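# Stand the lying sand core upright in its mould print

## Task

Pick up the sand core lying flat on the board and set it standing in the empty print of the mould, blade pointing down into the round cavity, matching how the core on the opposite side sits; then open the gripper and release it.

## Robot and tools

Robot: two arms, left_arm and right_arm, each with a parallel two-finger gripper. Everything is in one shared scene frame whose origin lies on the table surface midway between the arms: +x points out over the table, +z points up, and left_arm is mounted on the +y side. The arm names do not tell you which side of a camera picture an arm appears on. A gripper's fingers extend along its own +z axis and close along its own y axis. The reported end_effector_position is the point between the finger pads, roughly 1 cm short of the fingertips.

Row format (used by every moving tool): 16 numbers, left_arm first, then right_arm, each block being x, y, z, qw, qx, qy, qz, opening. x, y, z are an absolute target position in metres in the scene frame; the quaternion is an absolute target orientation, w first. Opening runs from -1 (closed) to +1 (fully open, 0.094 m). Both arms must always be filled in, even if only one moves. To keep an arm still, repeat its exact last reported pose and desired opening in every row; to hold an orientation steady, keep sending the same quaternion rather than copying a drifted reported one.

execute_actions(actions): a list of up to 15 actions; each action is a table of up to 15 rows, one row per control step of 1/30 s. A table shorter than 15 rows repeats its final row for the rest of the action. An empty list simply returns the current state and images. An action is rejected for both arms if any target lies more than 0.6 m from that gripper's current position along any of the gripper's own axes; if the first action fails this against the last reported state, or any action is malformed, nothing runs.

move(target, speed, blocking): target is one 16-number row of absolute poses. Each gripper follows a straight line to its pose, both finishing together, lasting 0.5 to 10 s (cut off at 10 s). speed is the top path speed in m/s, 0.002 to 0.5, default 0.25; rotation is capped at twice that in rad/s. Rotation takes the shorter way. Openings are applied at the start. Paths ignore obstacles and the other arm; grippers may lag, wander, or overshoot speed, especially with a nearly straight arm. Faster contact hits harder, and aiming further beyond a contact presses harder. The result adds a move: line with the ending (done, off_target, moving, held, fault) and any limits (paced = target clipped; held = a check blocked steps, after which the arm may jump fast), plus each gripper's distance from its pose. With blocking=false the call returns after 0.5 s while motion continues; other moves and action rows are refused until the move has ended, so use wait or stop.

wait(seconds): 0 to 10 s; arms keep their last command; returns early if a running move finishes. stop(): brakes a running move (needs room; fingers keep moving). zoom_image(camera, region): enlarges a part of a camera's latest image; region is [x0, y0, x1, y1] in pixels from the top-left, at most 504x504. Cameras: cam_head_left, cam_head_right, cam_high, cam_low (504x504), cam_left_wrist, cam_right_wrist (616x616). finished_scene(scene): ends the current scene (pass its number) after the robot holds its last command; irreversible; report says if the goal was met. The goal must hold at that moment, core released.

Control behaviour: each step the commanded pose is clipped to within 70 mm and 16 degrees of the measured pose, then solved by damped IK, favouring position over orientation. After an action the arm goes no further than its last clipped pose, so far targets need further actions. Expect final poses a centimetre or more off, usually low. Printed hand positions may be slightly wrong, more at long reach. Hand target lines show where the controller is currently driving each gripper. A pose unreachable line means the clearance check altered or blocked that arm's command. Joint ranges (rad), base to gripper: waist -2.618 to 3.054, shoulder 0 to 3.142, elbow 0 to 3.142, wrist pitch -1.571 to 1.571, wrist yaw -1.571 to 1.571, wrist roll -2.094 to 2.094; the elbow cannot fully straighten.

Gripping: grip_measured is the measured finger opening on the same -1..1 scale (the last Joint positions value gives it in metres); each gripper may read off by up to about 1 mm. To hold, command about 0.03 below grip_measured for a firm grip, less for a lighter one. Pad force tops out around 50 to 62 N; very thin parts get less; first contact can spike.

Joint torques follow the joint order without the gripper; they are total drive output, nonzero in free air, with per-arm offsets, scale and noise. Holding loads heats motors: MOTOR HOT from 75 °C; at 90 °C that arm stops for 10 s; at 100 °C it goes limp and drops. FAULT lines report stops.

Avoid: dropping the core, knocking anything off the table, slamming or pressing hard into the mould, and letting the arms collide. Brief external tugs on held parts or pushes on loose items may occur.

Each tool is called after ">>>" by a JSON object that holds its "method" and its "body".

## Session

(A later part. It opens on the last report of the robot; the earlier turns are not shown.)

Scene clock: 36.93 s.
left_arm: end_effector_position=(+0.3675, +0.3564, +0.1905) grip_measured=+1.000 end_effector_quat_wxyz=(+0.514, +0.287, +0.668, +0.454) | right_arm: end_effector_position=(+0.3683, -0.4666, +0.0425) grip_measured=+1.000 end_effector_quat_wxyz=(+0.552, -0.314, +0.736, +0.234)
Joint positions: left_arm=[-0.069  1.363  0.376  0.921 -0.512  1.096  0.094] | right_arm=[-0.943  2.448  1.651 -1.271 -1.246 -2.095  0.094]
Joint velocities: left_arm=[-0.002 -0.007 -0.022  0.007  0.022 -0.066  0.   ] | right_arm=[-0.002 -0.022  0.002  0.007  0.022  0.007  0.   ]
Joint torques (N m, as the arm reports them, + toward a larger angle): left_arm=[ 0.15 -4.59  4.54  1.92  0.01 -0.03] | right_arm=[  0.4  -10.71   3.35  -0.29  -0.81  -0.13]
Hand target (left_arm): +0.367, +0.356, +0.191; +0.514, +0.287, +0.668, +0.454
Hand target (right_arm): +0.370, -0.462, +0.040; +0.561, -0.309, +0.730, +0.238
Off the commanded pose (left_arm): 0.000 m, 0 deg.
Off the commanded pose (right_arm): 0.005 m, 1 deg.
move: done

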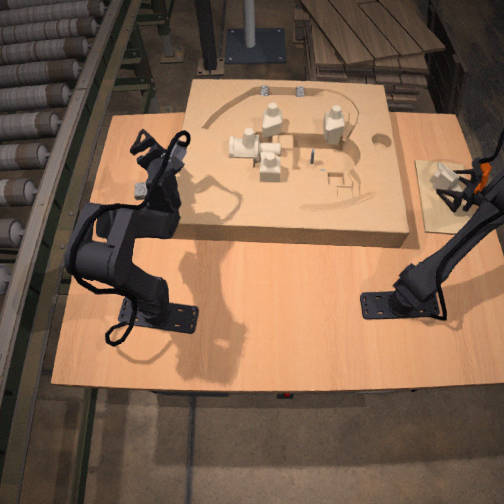

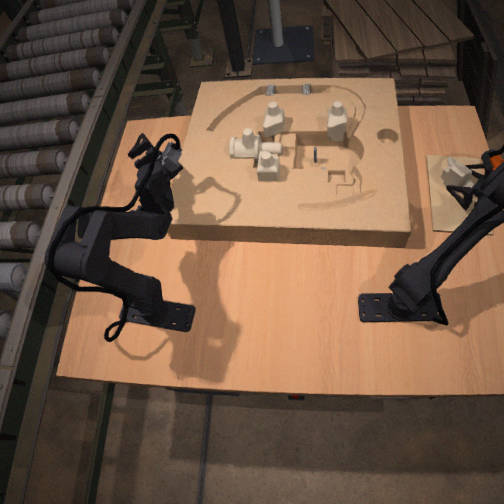

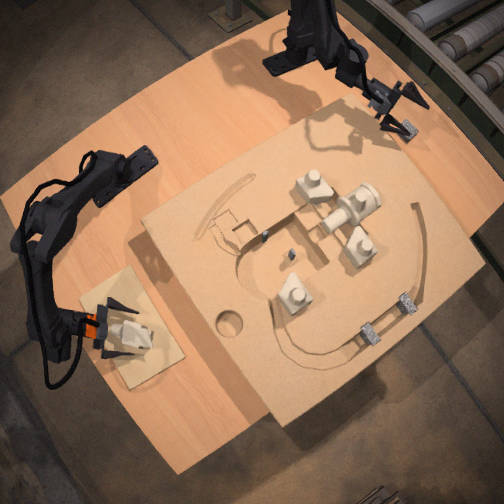

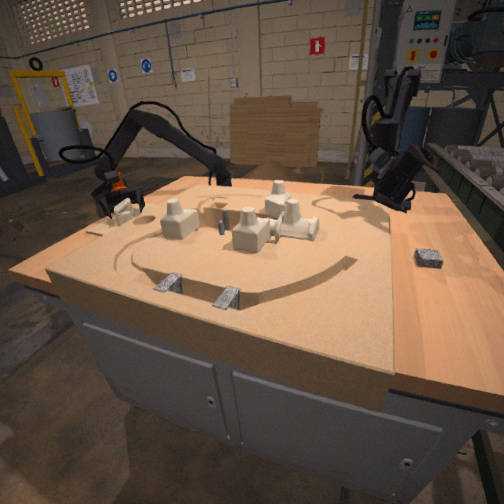

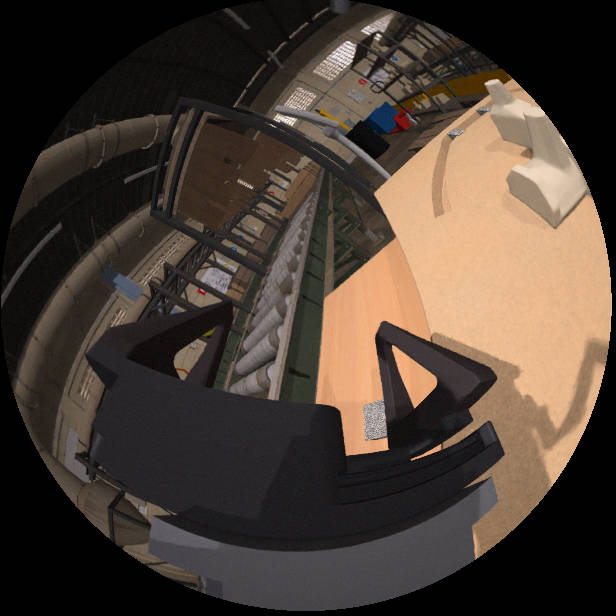

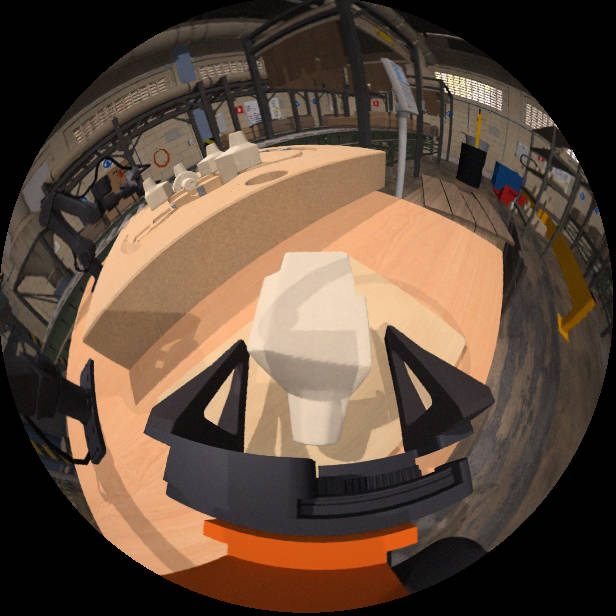

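>>> {"method": "move", "body": {"target": [0.3675,0.3564,0.1905,0.514,0.287,0.668,0.454,1, 0.370,-0.462,0.040,0.561,-0.310,0.730,0.238,0.125], "speed": 0.04}}

>>> {"method": "move", "body": {"target": [0.3675,0.3564,0.1905,0.514,0.287,0.668,0.454,1, 0.37,-0.45,0.17,0.45,-0.30,0.826,0.16,0.125], "speed": 0.12}}

>>> {"method": "move", "body": {"target": [0.3675,0.3564,0.1905,0.514,0.287,0.668,0.454,1, 0.39,-0.32,0.21,0,0.024,1,0,0.125], "speed": 0.18}}

Scene clock: 44.20 s.
left_arm: end_effector_position=(+0.3675, +0.3564, +0.1905) grip_measured=+1.000 end_effector_quat_wxyz=(+0.514, +0.287, +0.668, +0.454) | right_arm: end_effector_position=(+0.3684, -0.4669, +0.0420) grip_measured=+0.167 end_effector_quat_wxyz=(+0.553, -0.318, +0.735, +0.231)
Joint positions: left_arm=[-0.069  1.363  0.376  0.921 -0.512  1.096  0.094] | right_arm=[-0.943  2.448  1.651 -1.267 -1.244 -2.1    0.055]
Joint velocities: left_arm=[ 0.002 -0.002  0.002  0.051  0.022  0.007  0.   ] | right_arm=[-0.007 -0.012 -0.022 -0.007 -0.081  0.007  0.   ]
Joint torques (N m, as the arm reports them, + toward a larger angle): left_arm=[ 0.05 -4.59  4.52  1.89  0.   -0.01] | right_arm=[  0.47 -10.7    3.37  -0.32  -0.81  -0.09]
Hand target (left_arm): +0.367, +0.356, +0.190; +0.514, +0.287, +0.668, +0.454
Hand target (right_arm): +0.370, -0.462, +0.040; +0.561, -0.310, +0.730, +0.238
Off the commanded pose (left_arm): 0.000 m, 0 deg.
Off the commanded pose (right_arm): 0.005 m, 2 deg.
joint sent to its limit (right arm) — the command would take joint 6 (wrist roll) past its lower limit, so that joint was sent only as far as its limit.
move: done

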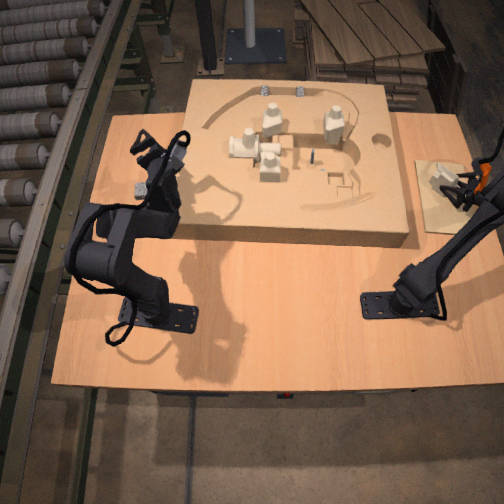

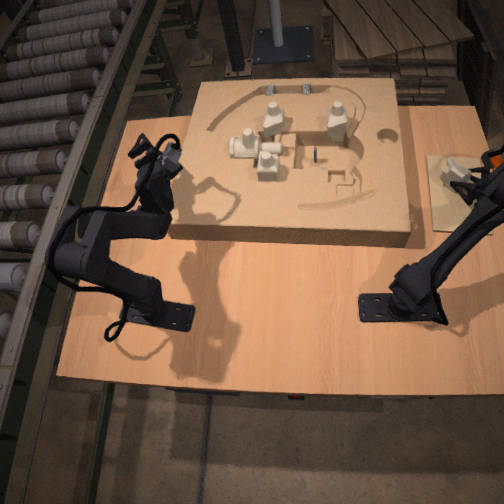

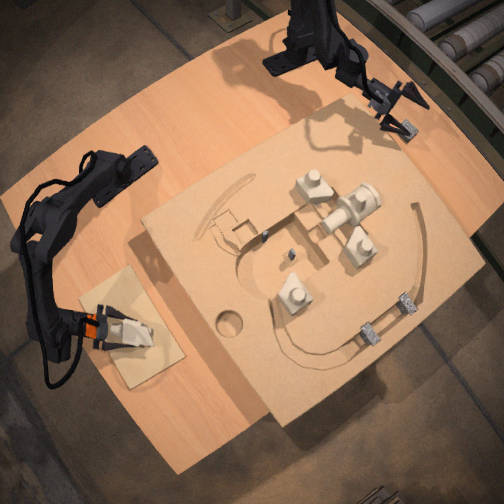

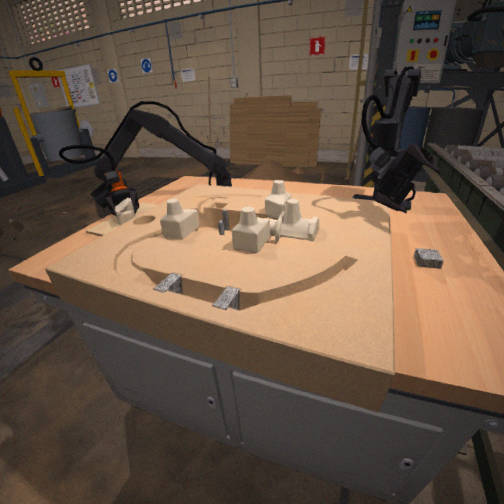

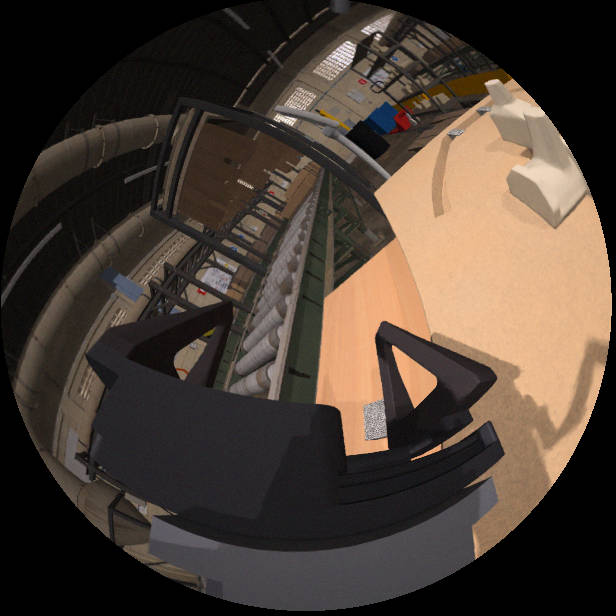

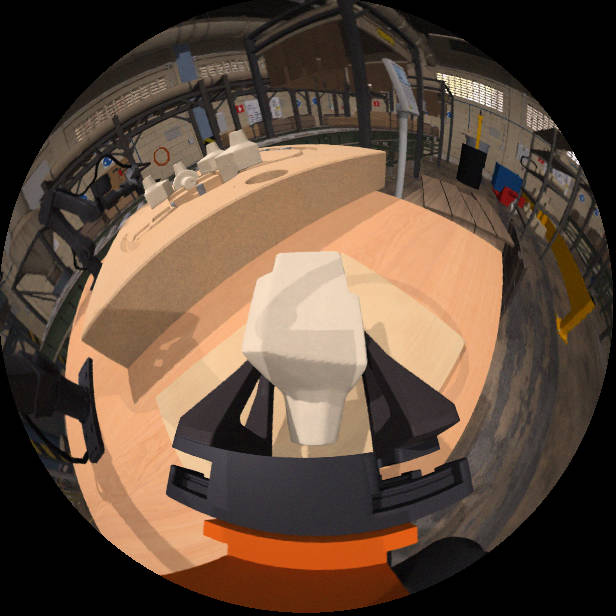

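Scene clock: 46.03 s.
left_arm: end_effector_position=(+0.3675, +0.3564, +0.1905) grip_measured=+1.000 end_effector_quat_wxyz=(+0.514, +0.287, +0.668, +0.454) | right_arm: end_effector_position=(+0.3603, -0.4509, +0.1355) grip_measured=+0.167 end_effector_quat_wxyz=(+0.415, -0.295, +0.842, +0.179)
Joint positions: left_arm=[-0.069  1.363  0.376  0.921 -0.512  1.096  0.094] | right_arm=[-0.866  1.997  1.565 -1.169 -0.938 -1.54   0.055]
Joint velocities: left_arm=[ 0.012 -0.012 -0.012  0.051  0.022  0.007  0.   ] | right_arm=[-0.022  0.007  0.012 -0.051  0.081 -0.007 -0.   ]
Joint torques (N m, as the arm reports them, + toward a larger angle): left_arm=[-0.02 -4.58  4.58  1.88  0.01 -0.01] | right_arm=[  0.42 -12.62   8.66   0.16  -1.19   0.07]
Hand target (left_arm): +0.367, +0.356, +0.191; +0.514, +0.287, +0.668, +0.454
Hand target (right_arm): +0.369, -0.449, +0.170; +0.449, -0.304, +0.824, +0.163
Off the commanded pose (left_arm): 0.000 m, 0 deg.
Off the commanded pose (right_arm): 0.036 m, 5 deg.
move: off_target (right_arm)

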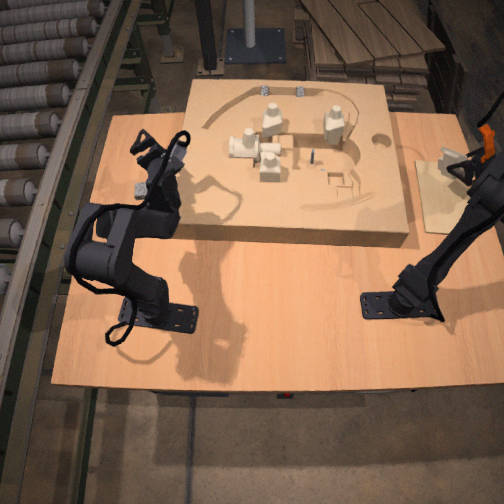

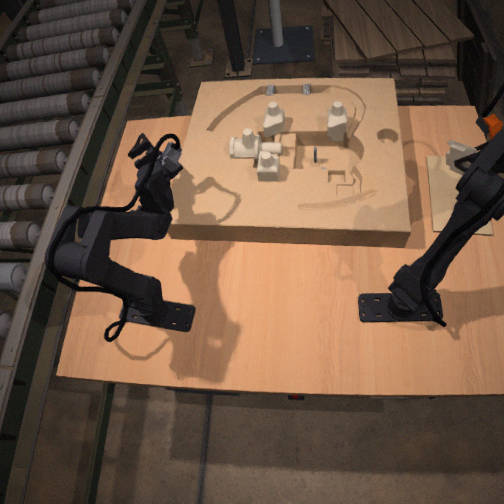

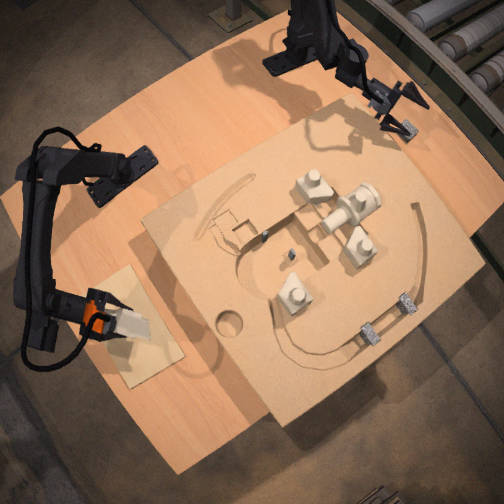

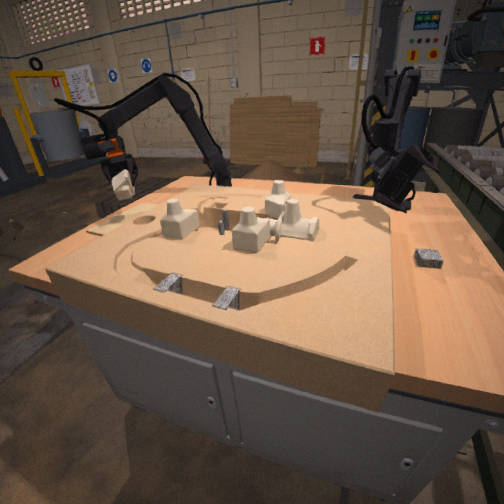

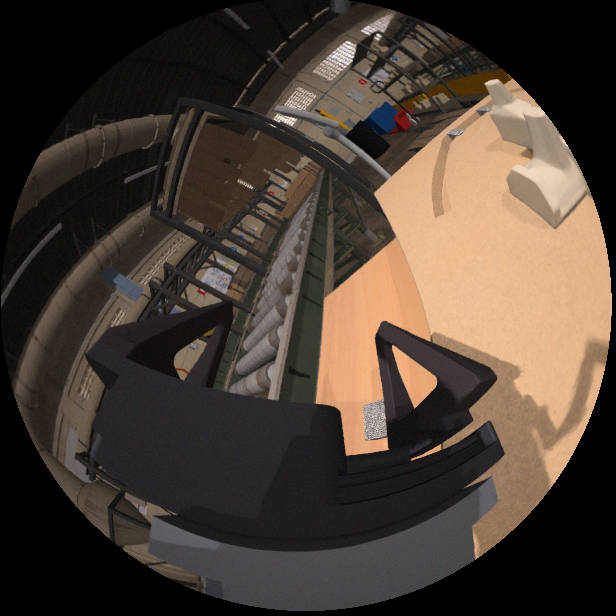

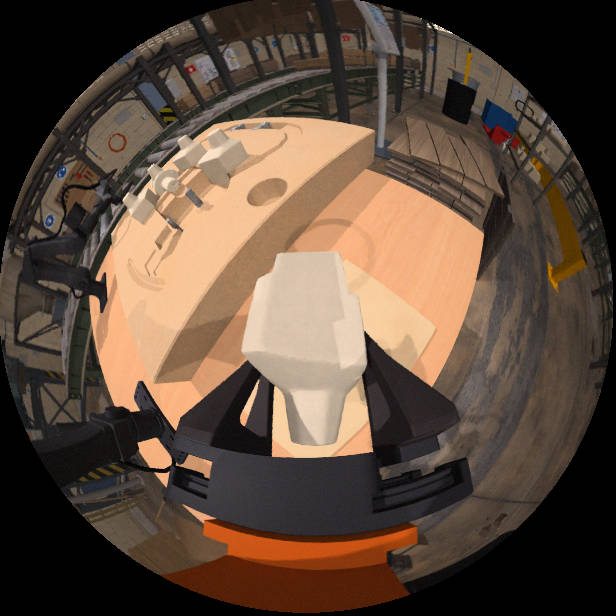

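Scene clock: 49.80 s.
left_arm: end_effector_position=(+0.3675, +0.3564, +0.1905) grip_measured=+1.000 end_effector_quat_wxyz=(+0.514, +0.287, +0.668, +0.454) | right_arm: end_effector_position=(+0.3852, -0.3177, +0.1892) grip_measured=+0.167 end_effector_quat_wxyz=(+0.036, +0.017, +0.999, +0.002)
Joint positions: left_arm=[-0.069  1.363  0.376  0.921 -0.512  1.096  0.094] | right_arm=[-0.156  1.976  2.041 -1.565 -0.013 -0.105  0.055]
Joint velocities: left_arm=[-0.022 -0.012  0.002  0.066 -0.037 -0.007  0.   ] | right_arm=[-0.012  0.012  0.002 -0.007  0.007  0.022 -0.001]
Joint torques (N m, as the arm reports them, + toward a larger angle): left_arm=[ 0.04 -4.7   4.54  1.88  0.   -0.04] | right_arm=[  0.24 -10.68   8.34   0.5    0.04   0.04]
Hand target (left_arm): +0.367, +0.356, +0.190; +0.514, +0.287, +0.668, +0.454
Hand target (right_arm): +0.390, -0.318, +0.207; +0.065, +0.021, +0.998, -0.005
Off the commanded pose (left_arm): 0.000 m, 0 deg.
Off the commanded pose (right_arm): 0.021 m, 4 deg.
joint sent to its limit (right arm) — the command would take joint 4 (wrist pitch) past its lower limit, so that joint was sent only as far as its limit.
move: off_target (right_arm)

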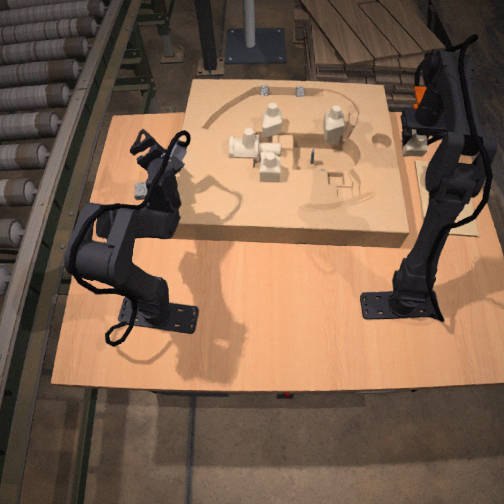

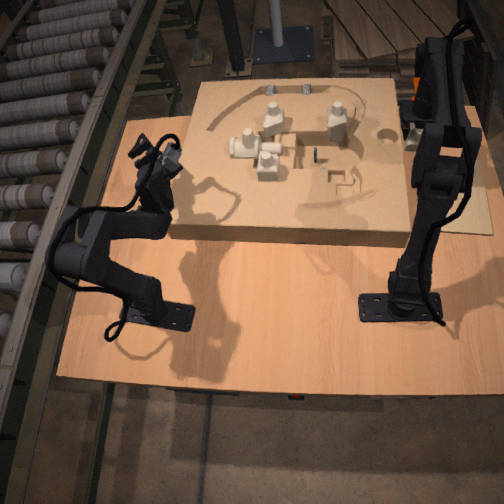

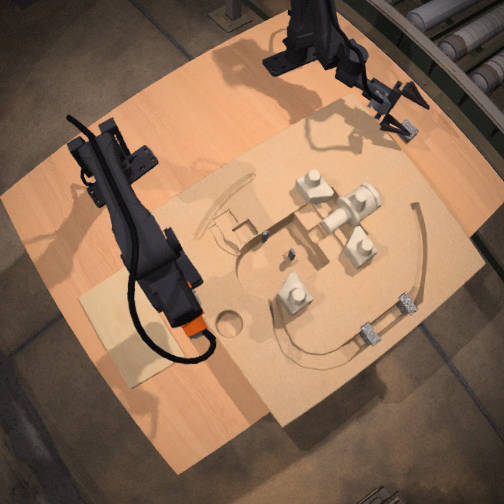

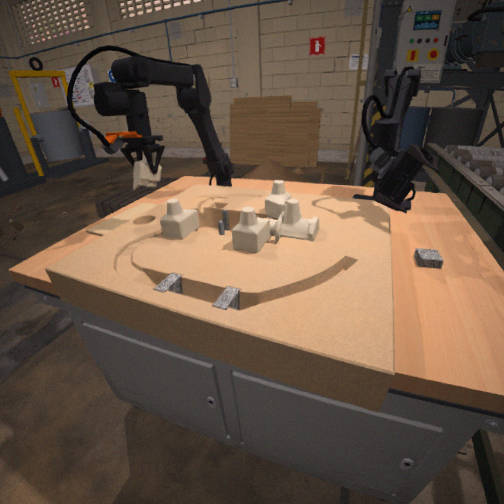

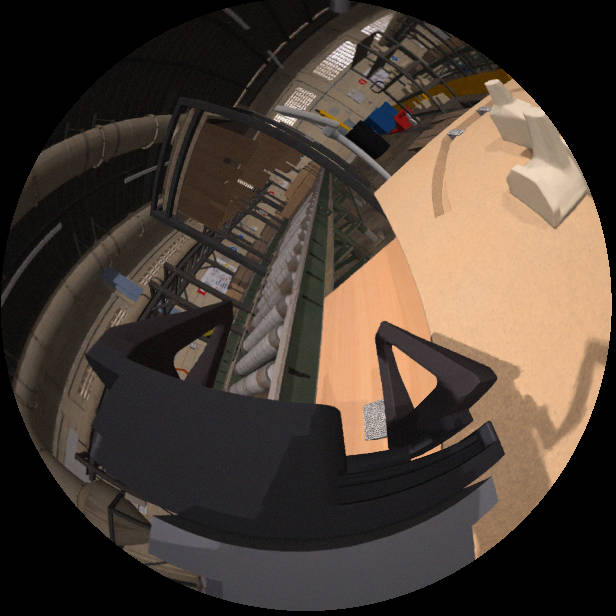

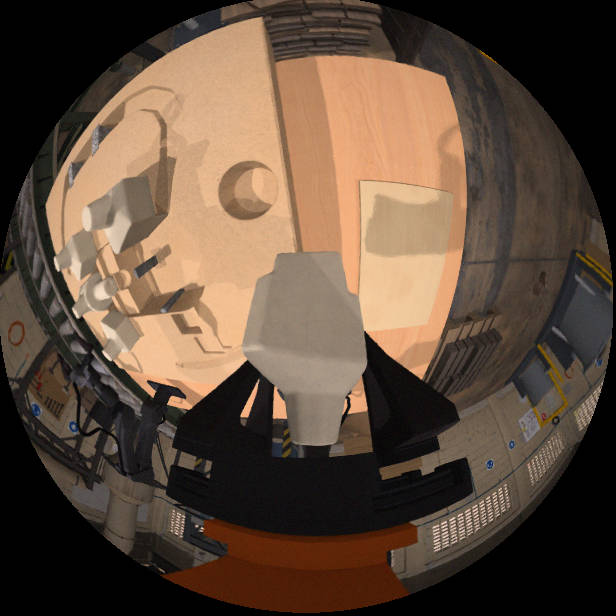

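>>> {"method": "move", "body": {"target": [0.3675,0.3564,0.1905,0.514,0.287,0.668,0.454,1, 0.362,-0.122,0.185,-0.142,0.024,0.989,0.003,0.125], "speed": 0.15}}

>>> {"method": "zoom_image", "body": {"camera": "cam_low", "region": [150,130,270,250]}}

>>> {"method": "zoom_image", "body": {"camera": "cam_head_left", "region": [280,100,400,220]}}

Scene clock: 60.07 s.
left_arm: end_effector_position=(+0.3675, +0.3564, +0.1905) grip_measured=+1.000 end_effector_quat_wxyz=(+0.514, +0.287, +0.668, +0.454) | right_arm: end_effector_position=(+0.3546, -0.1240, +0.1710) grip_measured=+0.167 end_effector_quat_wxyz=(-0.016, +0.025, +0.998, +0.049)
Joint positions: left_arm=[-0.069  1.363  0.376  0.921 -0.512  1.096  0.094] | right_arm=[ 0.324  2.001  2.001 -1.566 -0.103  0.391  0.055]
Joint velocities: left_arm=[-0.017 -0.012 -0.007 -0.007 -0.051 -0.007  0.   ] | right_arm=[-0.012 -0.002 -0.022 -0.007 -0.022  0.051 -0.001]
Joint torques (N m, as the arm reports them, + toward a larger angle): left_arm=[-0.01 -4.62  4.46  1.87 -0.02 -0.02] | right_arm=[ -0.5  -10.02   8.3    0.38  -0.2    0.06]
Hand target (left_arm): +0.367, +0.356, +0.191; +0.514, +0.287, +0.668, +0.454
Hand target (right_arm): +0.361, -0.122, +0.185; +0.004, +0.032, +0.997, +0.063
Off the commanded pose (left_arm): 0.000 m, 0 deg.
Off the commanded pose (right_arm): 0.016 m, 15 deg.
joint sent to its limit (right arm) — the command would take joint 4 (wrist pitch) past its lower limit, so that joint was sent only as far as its limit.
move: off_target (right_arm); limits=paced

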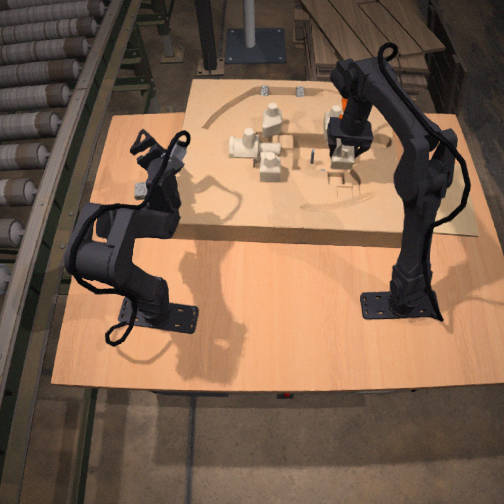

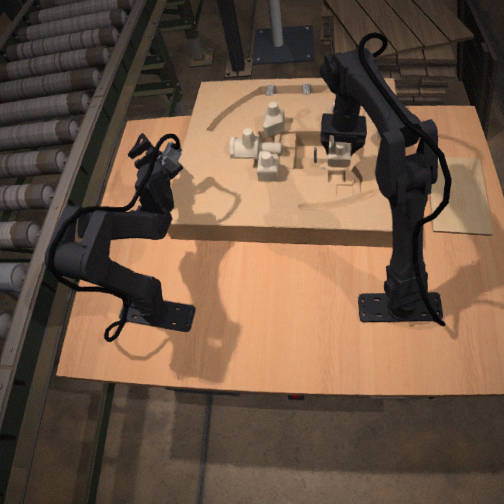

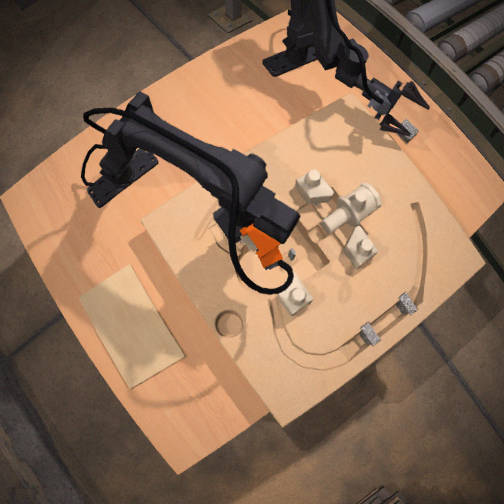

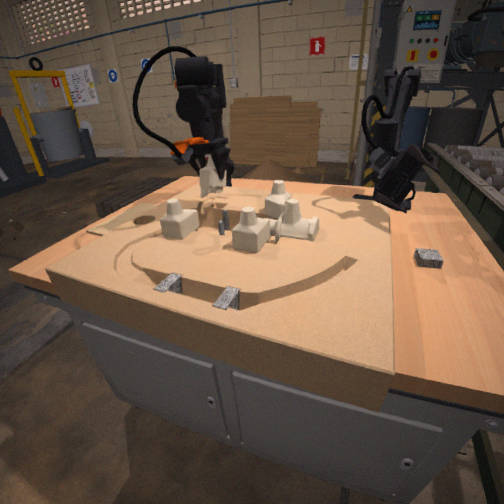

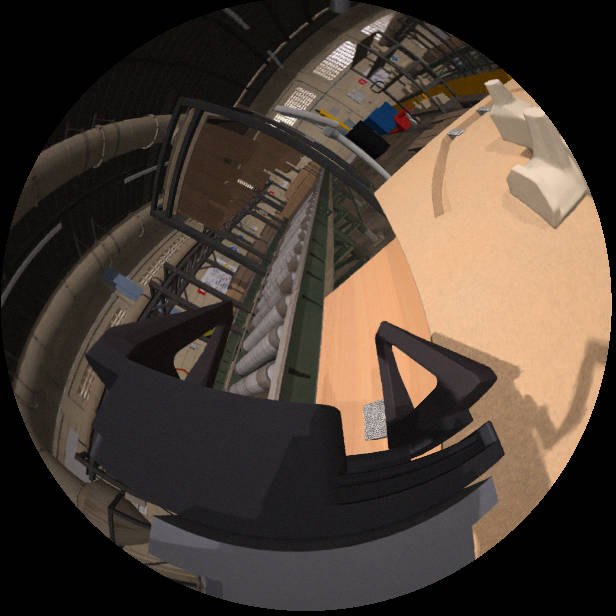

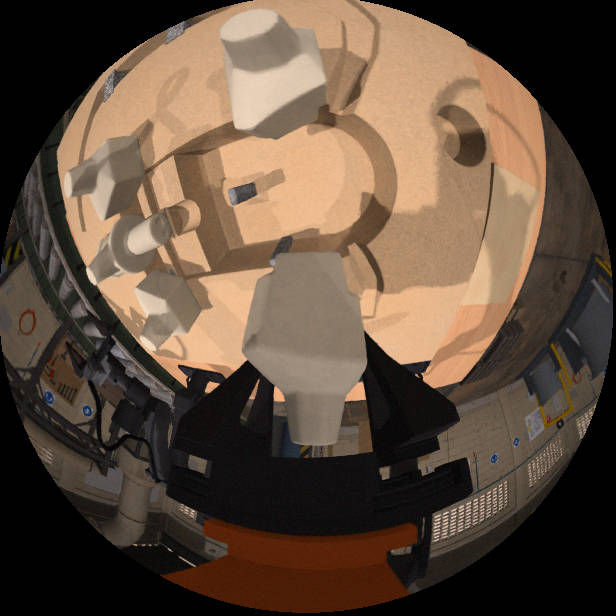

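Region (150, 130, 270, 250) of cam_low's 504x504 image, scaled by 4.200, with more detail than that image has.

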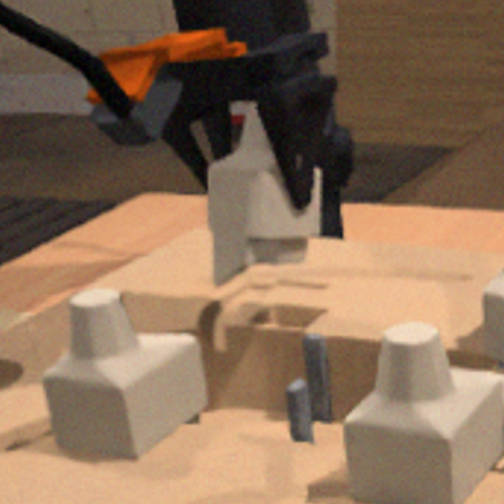

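Region (280, 100, 400, 220) of cam_head_left's 504x504 image, scaled by 4.200, with more detail than that image has.

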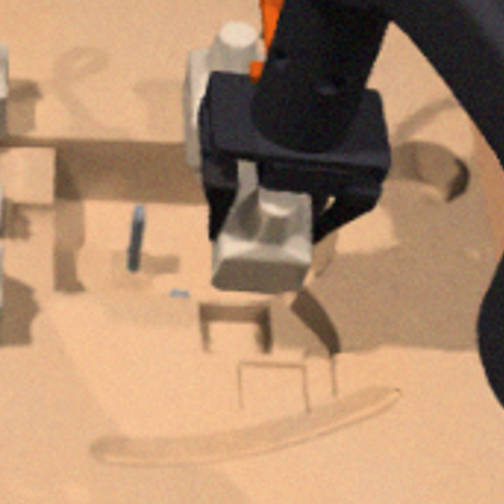

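>>> {"method": "move", "body": {"target": [0.3675,0.3564,0.1905,0.514,0.287,0.668,0.454,1, 0.358,-0.119,0.155,-0.045,0.024,0.998,0.001,0.125], "speed": 0.04}}

>>> {"method": "zoom_image", "body": {"camera": "cam_low", "region": [150,130,270,250]}}

>>> {"method": "zoom_image", "body": {"camera": "cam_head_left", "region": [280,100,400,220]}}

>>> {"method": "zoom_image", "body": {"camera": "cam_head_right", "region": [280,100,400,220]}}

Scene clock: 68.30 s.
left_arm: end_effector_position=(+0.3675, +0.3564, +0.1905) grip_measured=+1.000 end_effector_quat_wxyz=(+0.514, +0.287, +0.668, +0.454) | right_arm: end_effector_position=(+0.3558, -0.1214, +0.1488) grip_measured=+0.167 end_effector_quat_wxyz=(-0.035, +0.024, +0.999, +0.011)
Joint positions: left_arm=[-0.069  1.363  0.376  0.921 -0.512  1.096  0.094] | right_arm=[ 0.355  2.061  2.001 -1.566 -0.048  0.419  0.055]
Joint velocities: left_arm=[-0.012 -0.012 -0.002 -0.007 -0.051  0.007  0.   ] | right_arm=[-0.002 -0.007  0.027 -0.007 -0.007 -0.022  0.001]
Joint torques (N m, as the arm reports them, + toward a larger angle): left_arm=[ 0.04 -4.71  4.59  1.92 -0.03 -0.02] | right_arm=[  0.63 -10.33   6.37   0.26   0.06   0.06]
Hand target (left_arm): +0.367, +0.356, +0.191; +0.514, +0.287, +0.668, +0.454
Hand target (right_arm): +0.358, -0.119, +0.154; -0.024, +0.025, +0.999, +0.011
Off the commanded pose (left_arm): 0.000 m, 0 deg.
Off the commanded pose (right_arm): 0.007 m, 2 deg.
joint sent to its limit (right arm) — the command would take joint 4 (wrist pitch) past its lower limit, so that joint was sent only as far as its limit.
move: done

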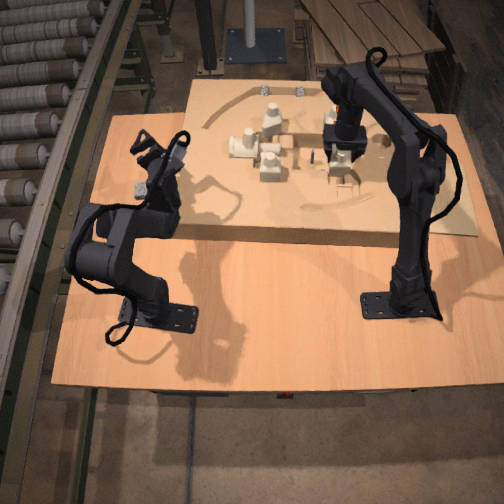

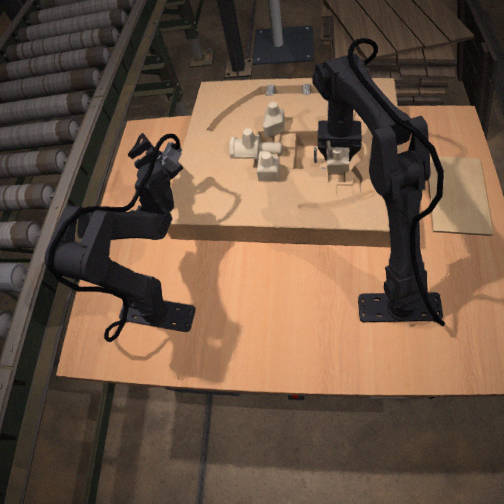

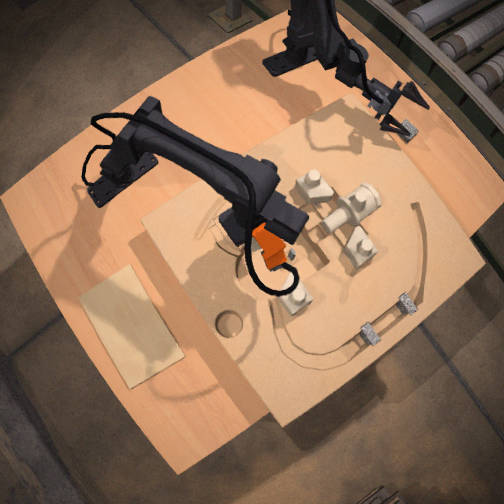

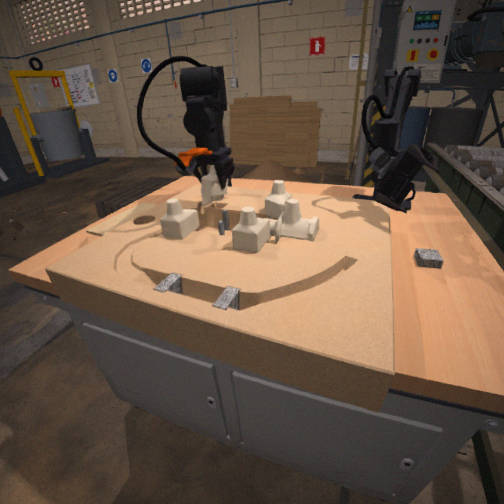

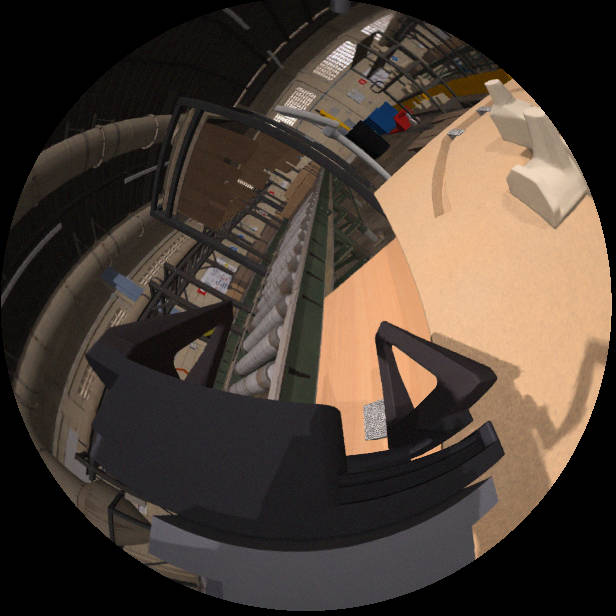

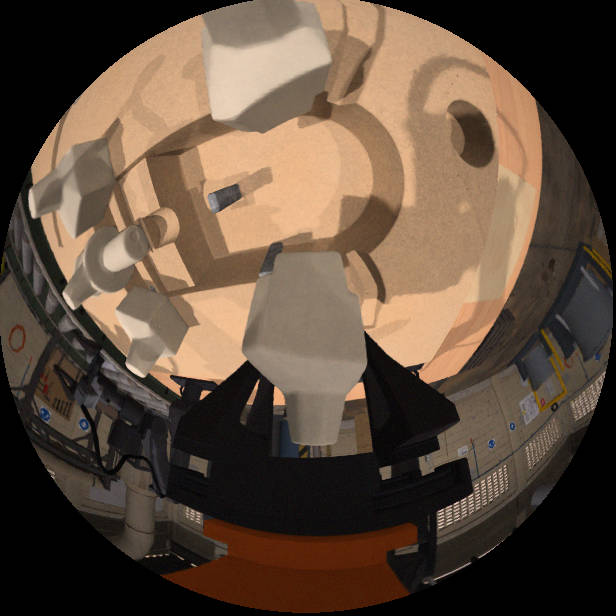

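Region (150, 130, 270, 250) of cam_low's 504x504 image, scaled by 4.200, with more detail than that image has.

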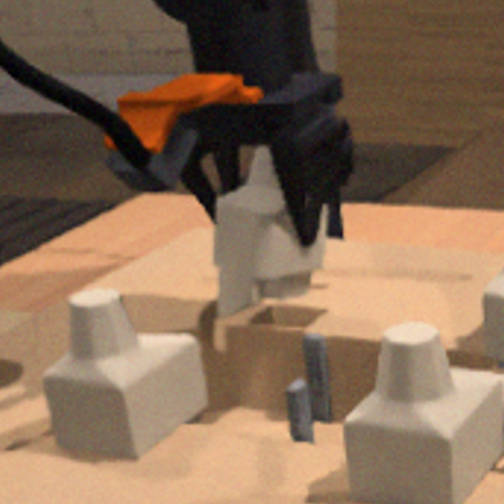

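Region (280, 100, 400, 220) of cam_head_left's 504x504 image, scaled by 4.200, with more detail than that image has.

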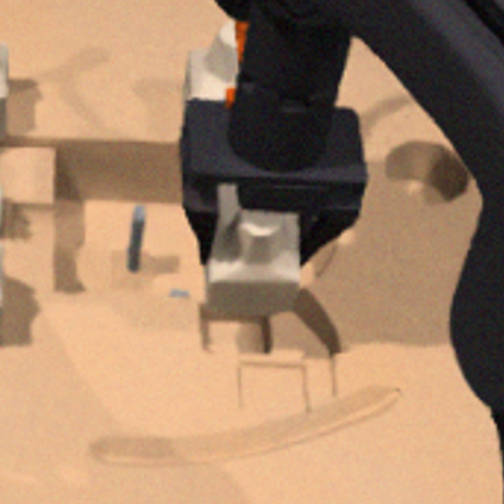

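Region (280, 100, 400, 220) of cam_head_right's 504x504 image, scaled by 4.200, with more detail than that image has.

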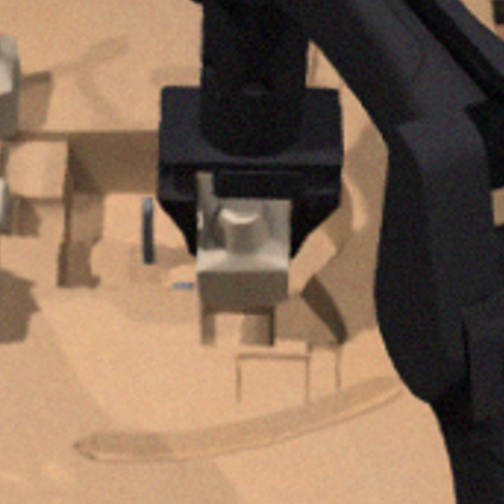

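>>> {"method": "move", "body": {"target": [0.3675,0.3564,0.1905,0.514,0.287,0.668,0.454,1, 0.355,-0.1165,0.134,-0.055,0.024,0.998,-0.004,0.125], "speed": 0.02}}

>>> {"method": "zoom_image", "body": {"camera": "cam_low", "region": [170,150,260,240]}}

>>> {"method": "zoom_image", "body": {"camera": "cam_head_right", "region": [300,130,380,210]}}

Scene clock: 75.13 s.
left_arm: end_effector_position=(+0.3675, +0.3564, +0.1905) grip_measured=+1.000 end_effector_quat_wxyz=(+0.514, +0.287, +0.668, +0.454) | right_arm: end_effector_position=(+0.3555, -0.1182, +0.1313) grip_measured=+0.167 end_effector_quat_wxyz=(-0.057, +0.024, +0.998, +0.001)
Joint positions: left_arm=[-0.069  1.363  0.376  0.921 -0.512  1.096  0.094] | right_arm=[ 0.364  2.11   2.001 -1.566 -0.046  0.427  0.055]
Joint velocities: left_arm=[-0.012 -0.002  0.002 -0.037 -0.051  0.022  0.   ] | right_arm=[-0.007 -0.017 -0.002 -0.007 -0.066  0.037 -0.   ]
Joint torques (N m, as the arm reports them, + toward a larger angle): left_arm=[ 0.04 -4.65  4.43  1.89  0.01 -0.01] | right_arm=[  0.61 -10.6    5.44   0.15   0.04   0.07]
Hand target (left_arm): +0.367, +0.356, +0.190; +0.514, +0.287, +0.668, +0.454
Hand target (right_arm): +0.355, -0.116, +0.134; -0.052, +0.024, +0.998, -0.002
Off the commanded pose (left_arm): 0.000 m, 0 deg.
Off the commanded pose (right_arm): 0.003 m, 1 deg.
joint sent to its limit (right arm) — the command would take joint 4 (wrist pitch) past its lower limit, so that joint was sent only as far as its limit.
move: done

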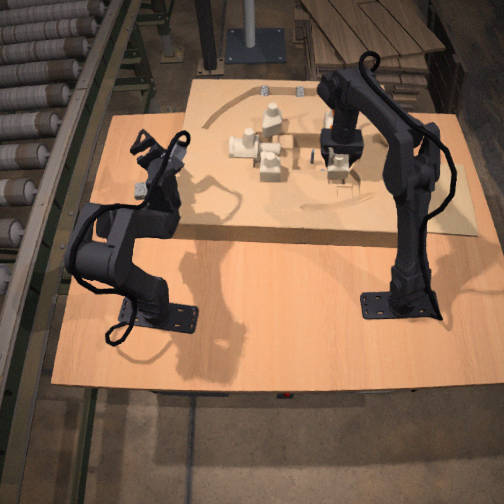

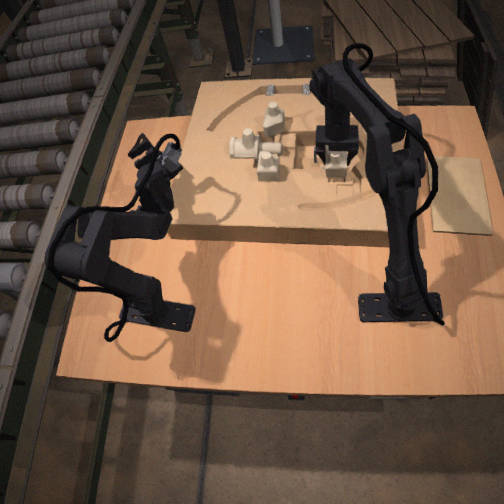

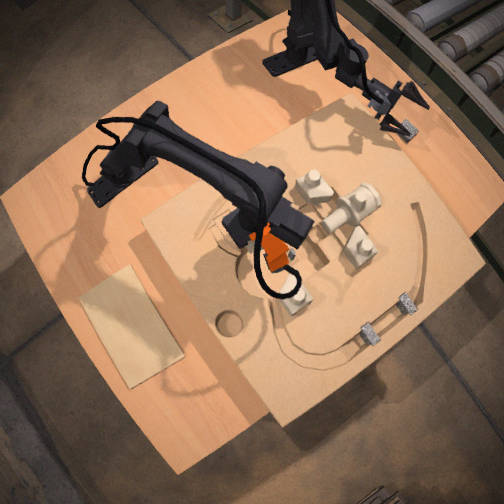

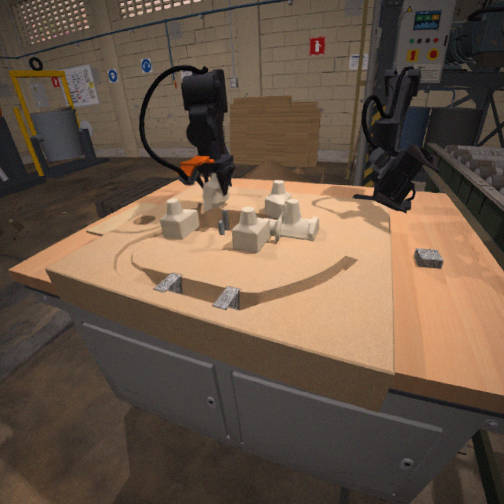

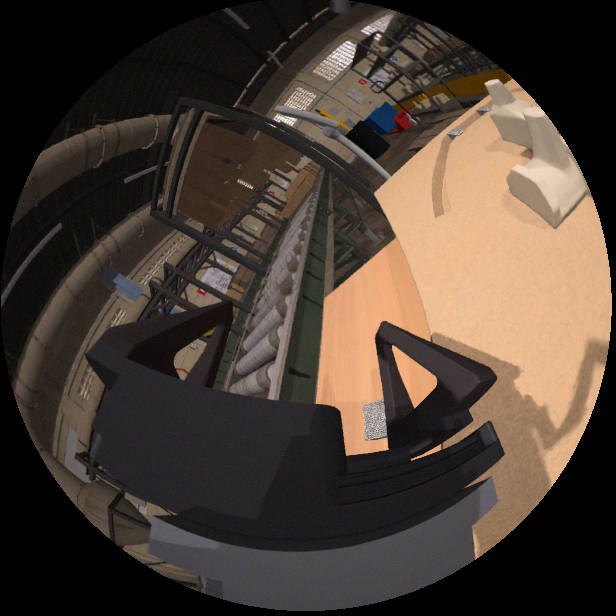

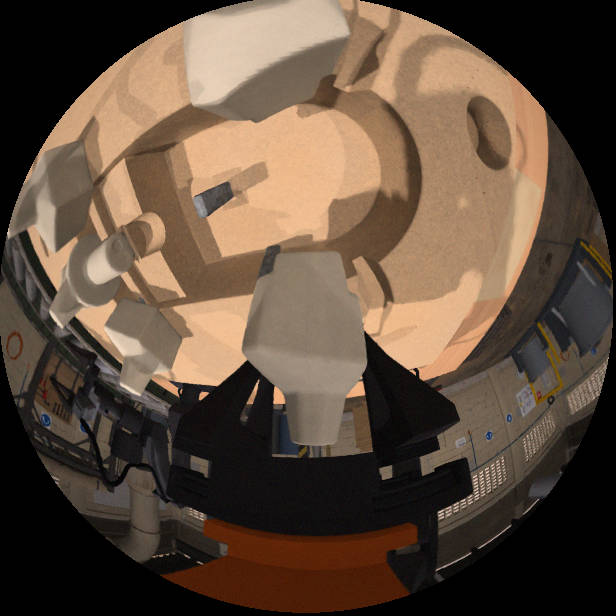

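Region (170, 150, 260, 240) of cam_low's 504x504 image, scaled by 5.600, with more detail than that image has.

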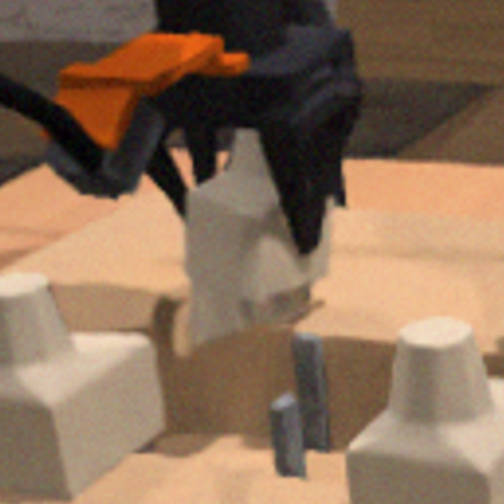

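Region (300, 130, 380, 210) of cam_head_right's 504x504 image, scaled by 6.300, with more detail than that image has.

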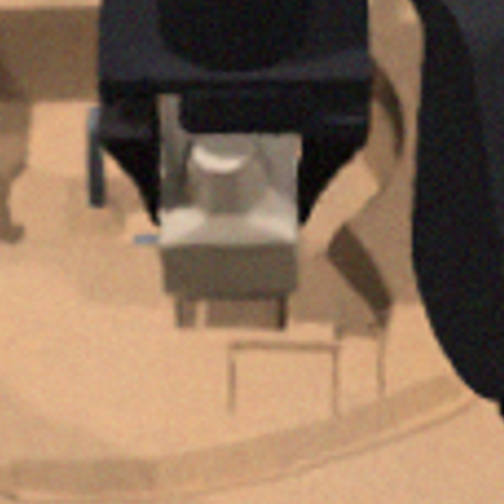

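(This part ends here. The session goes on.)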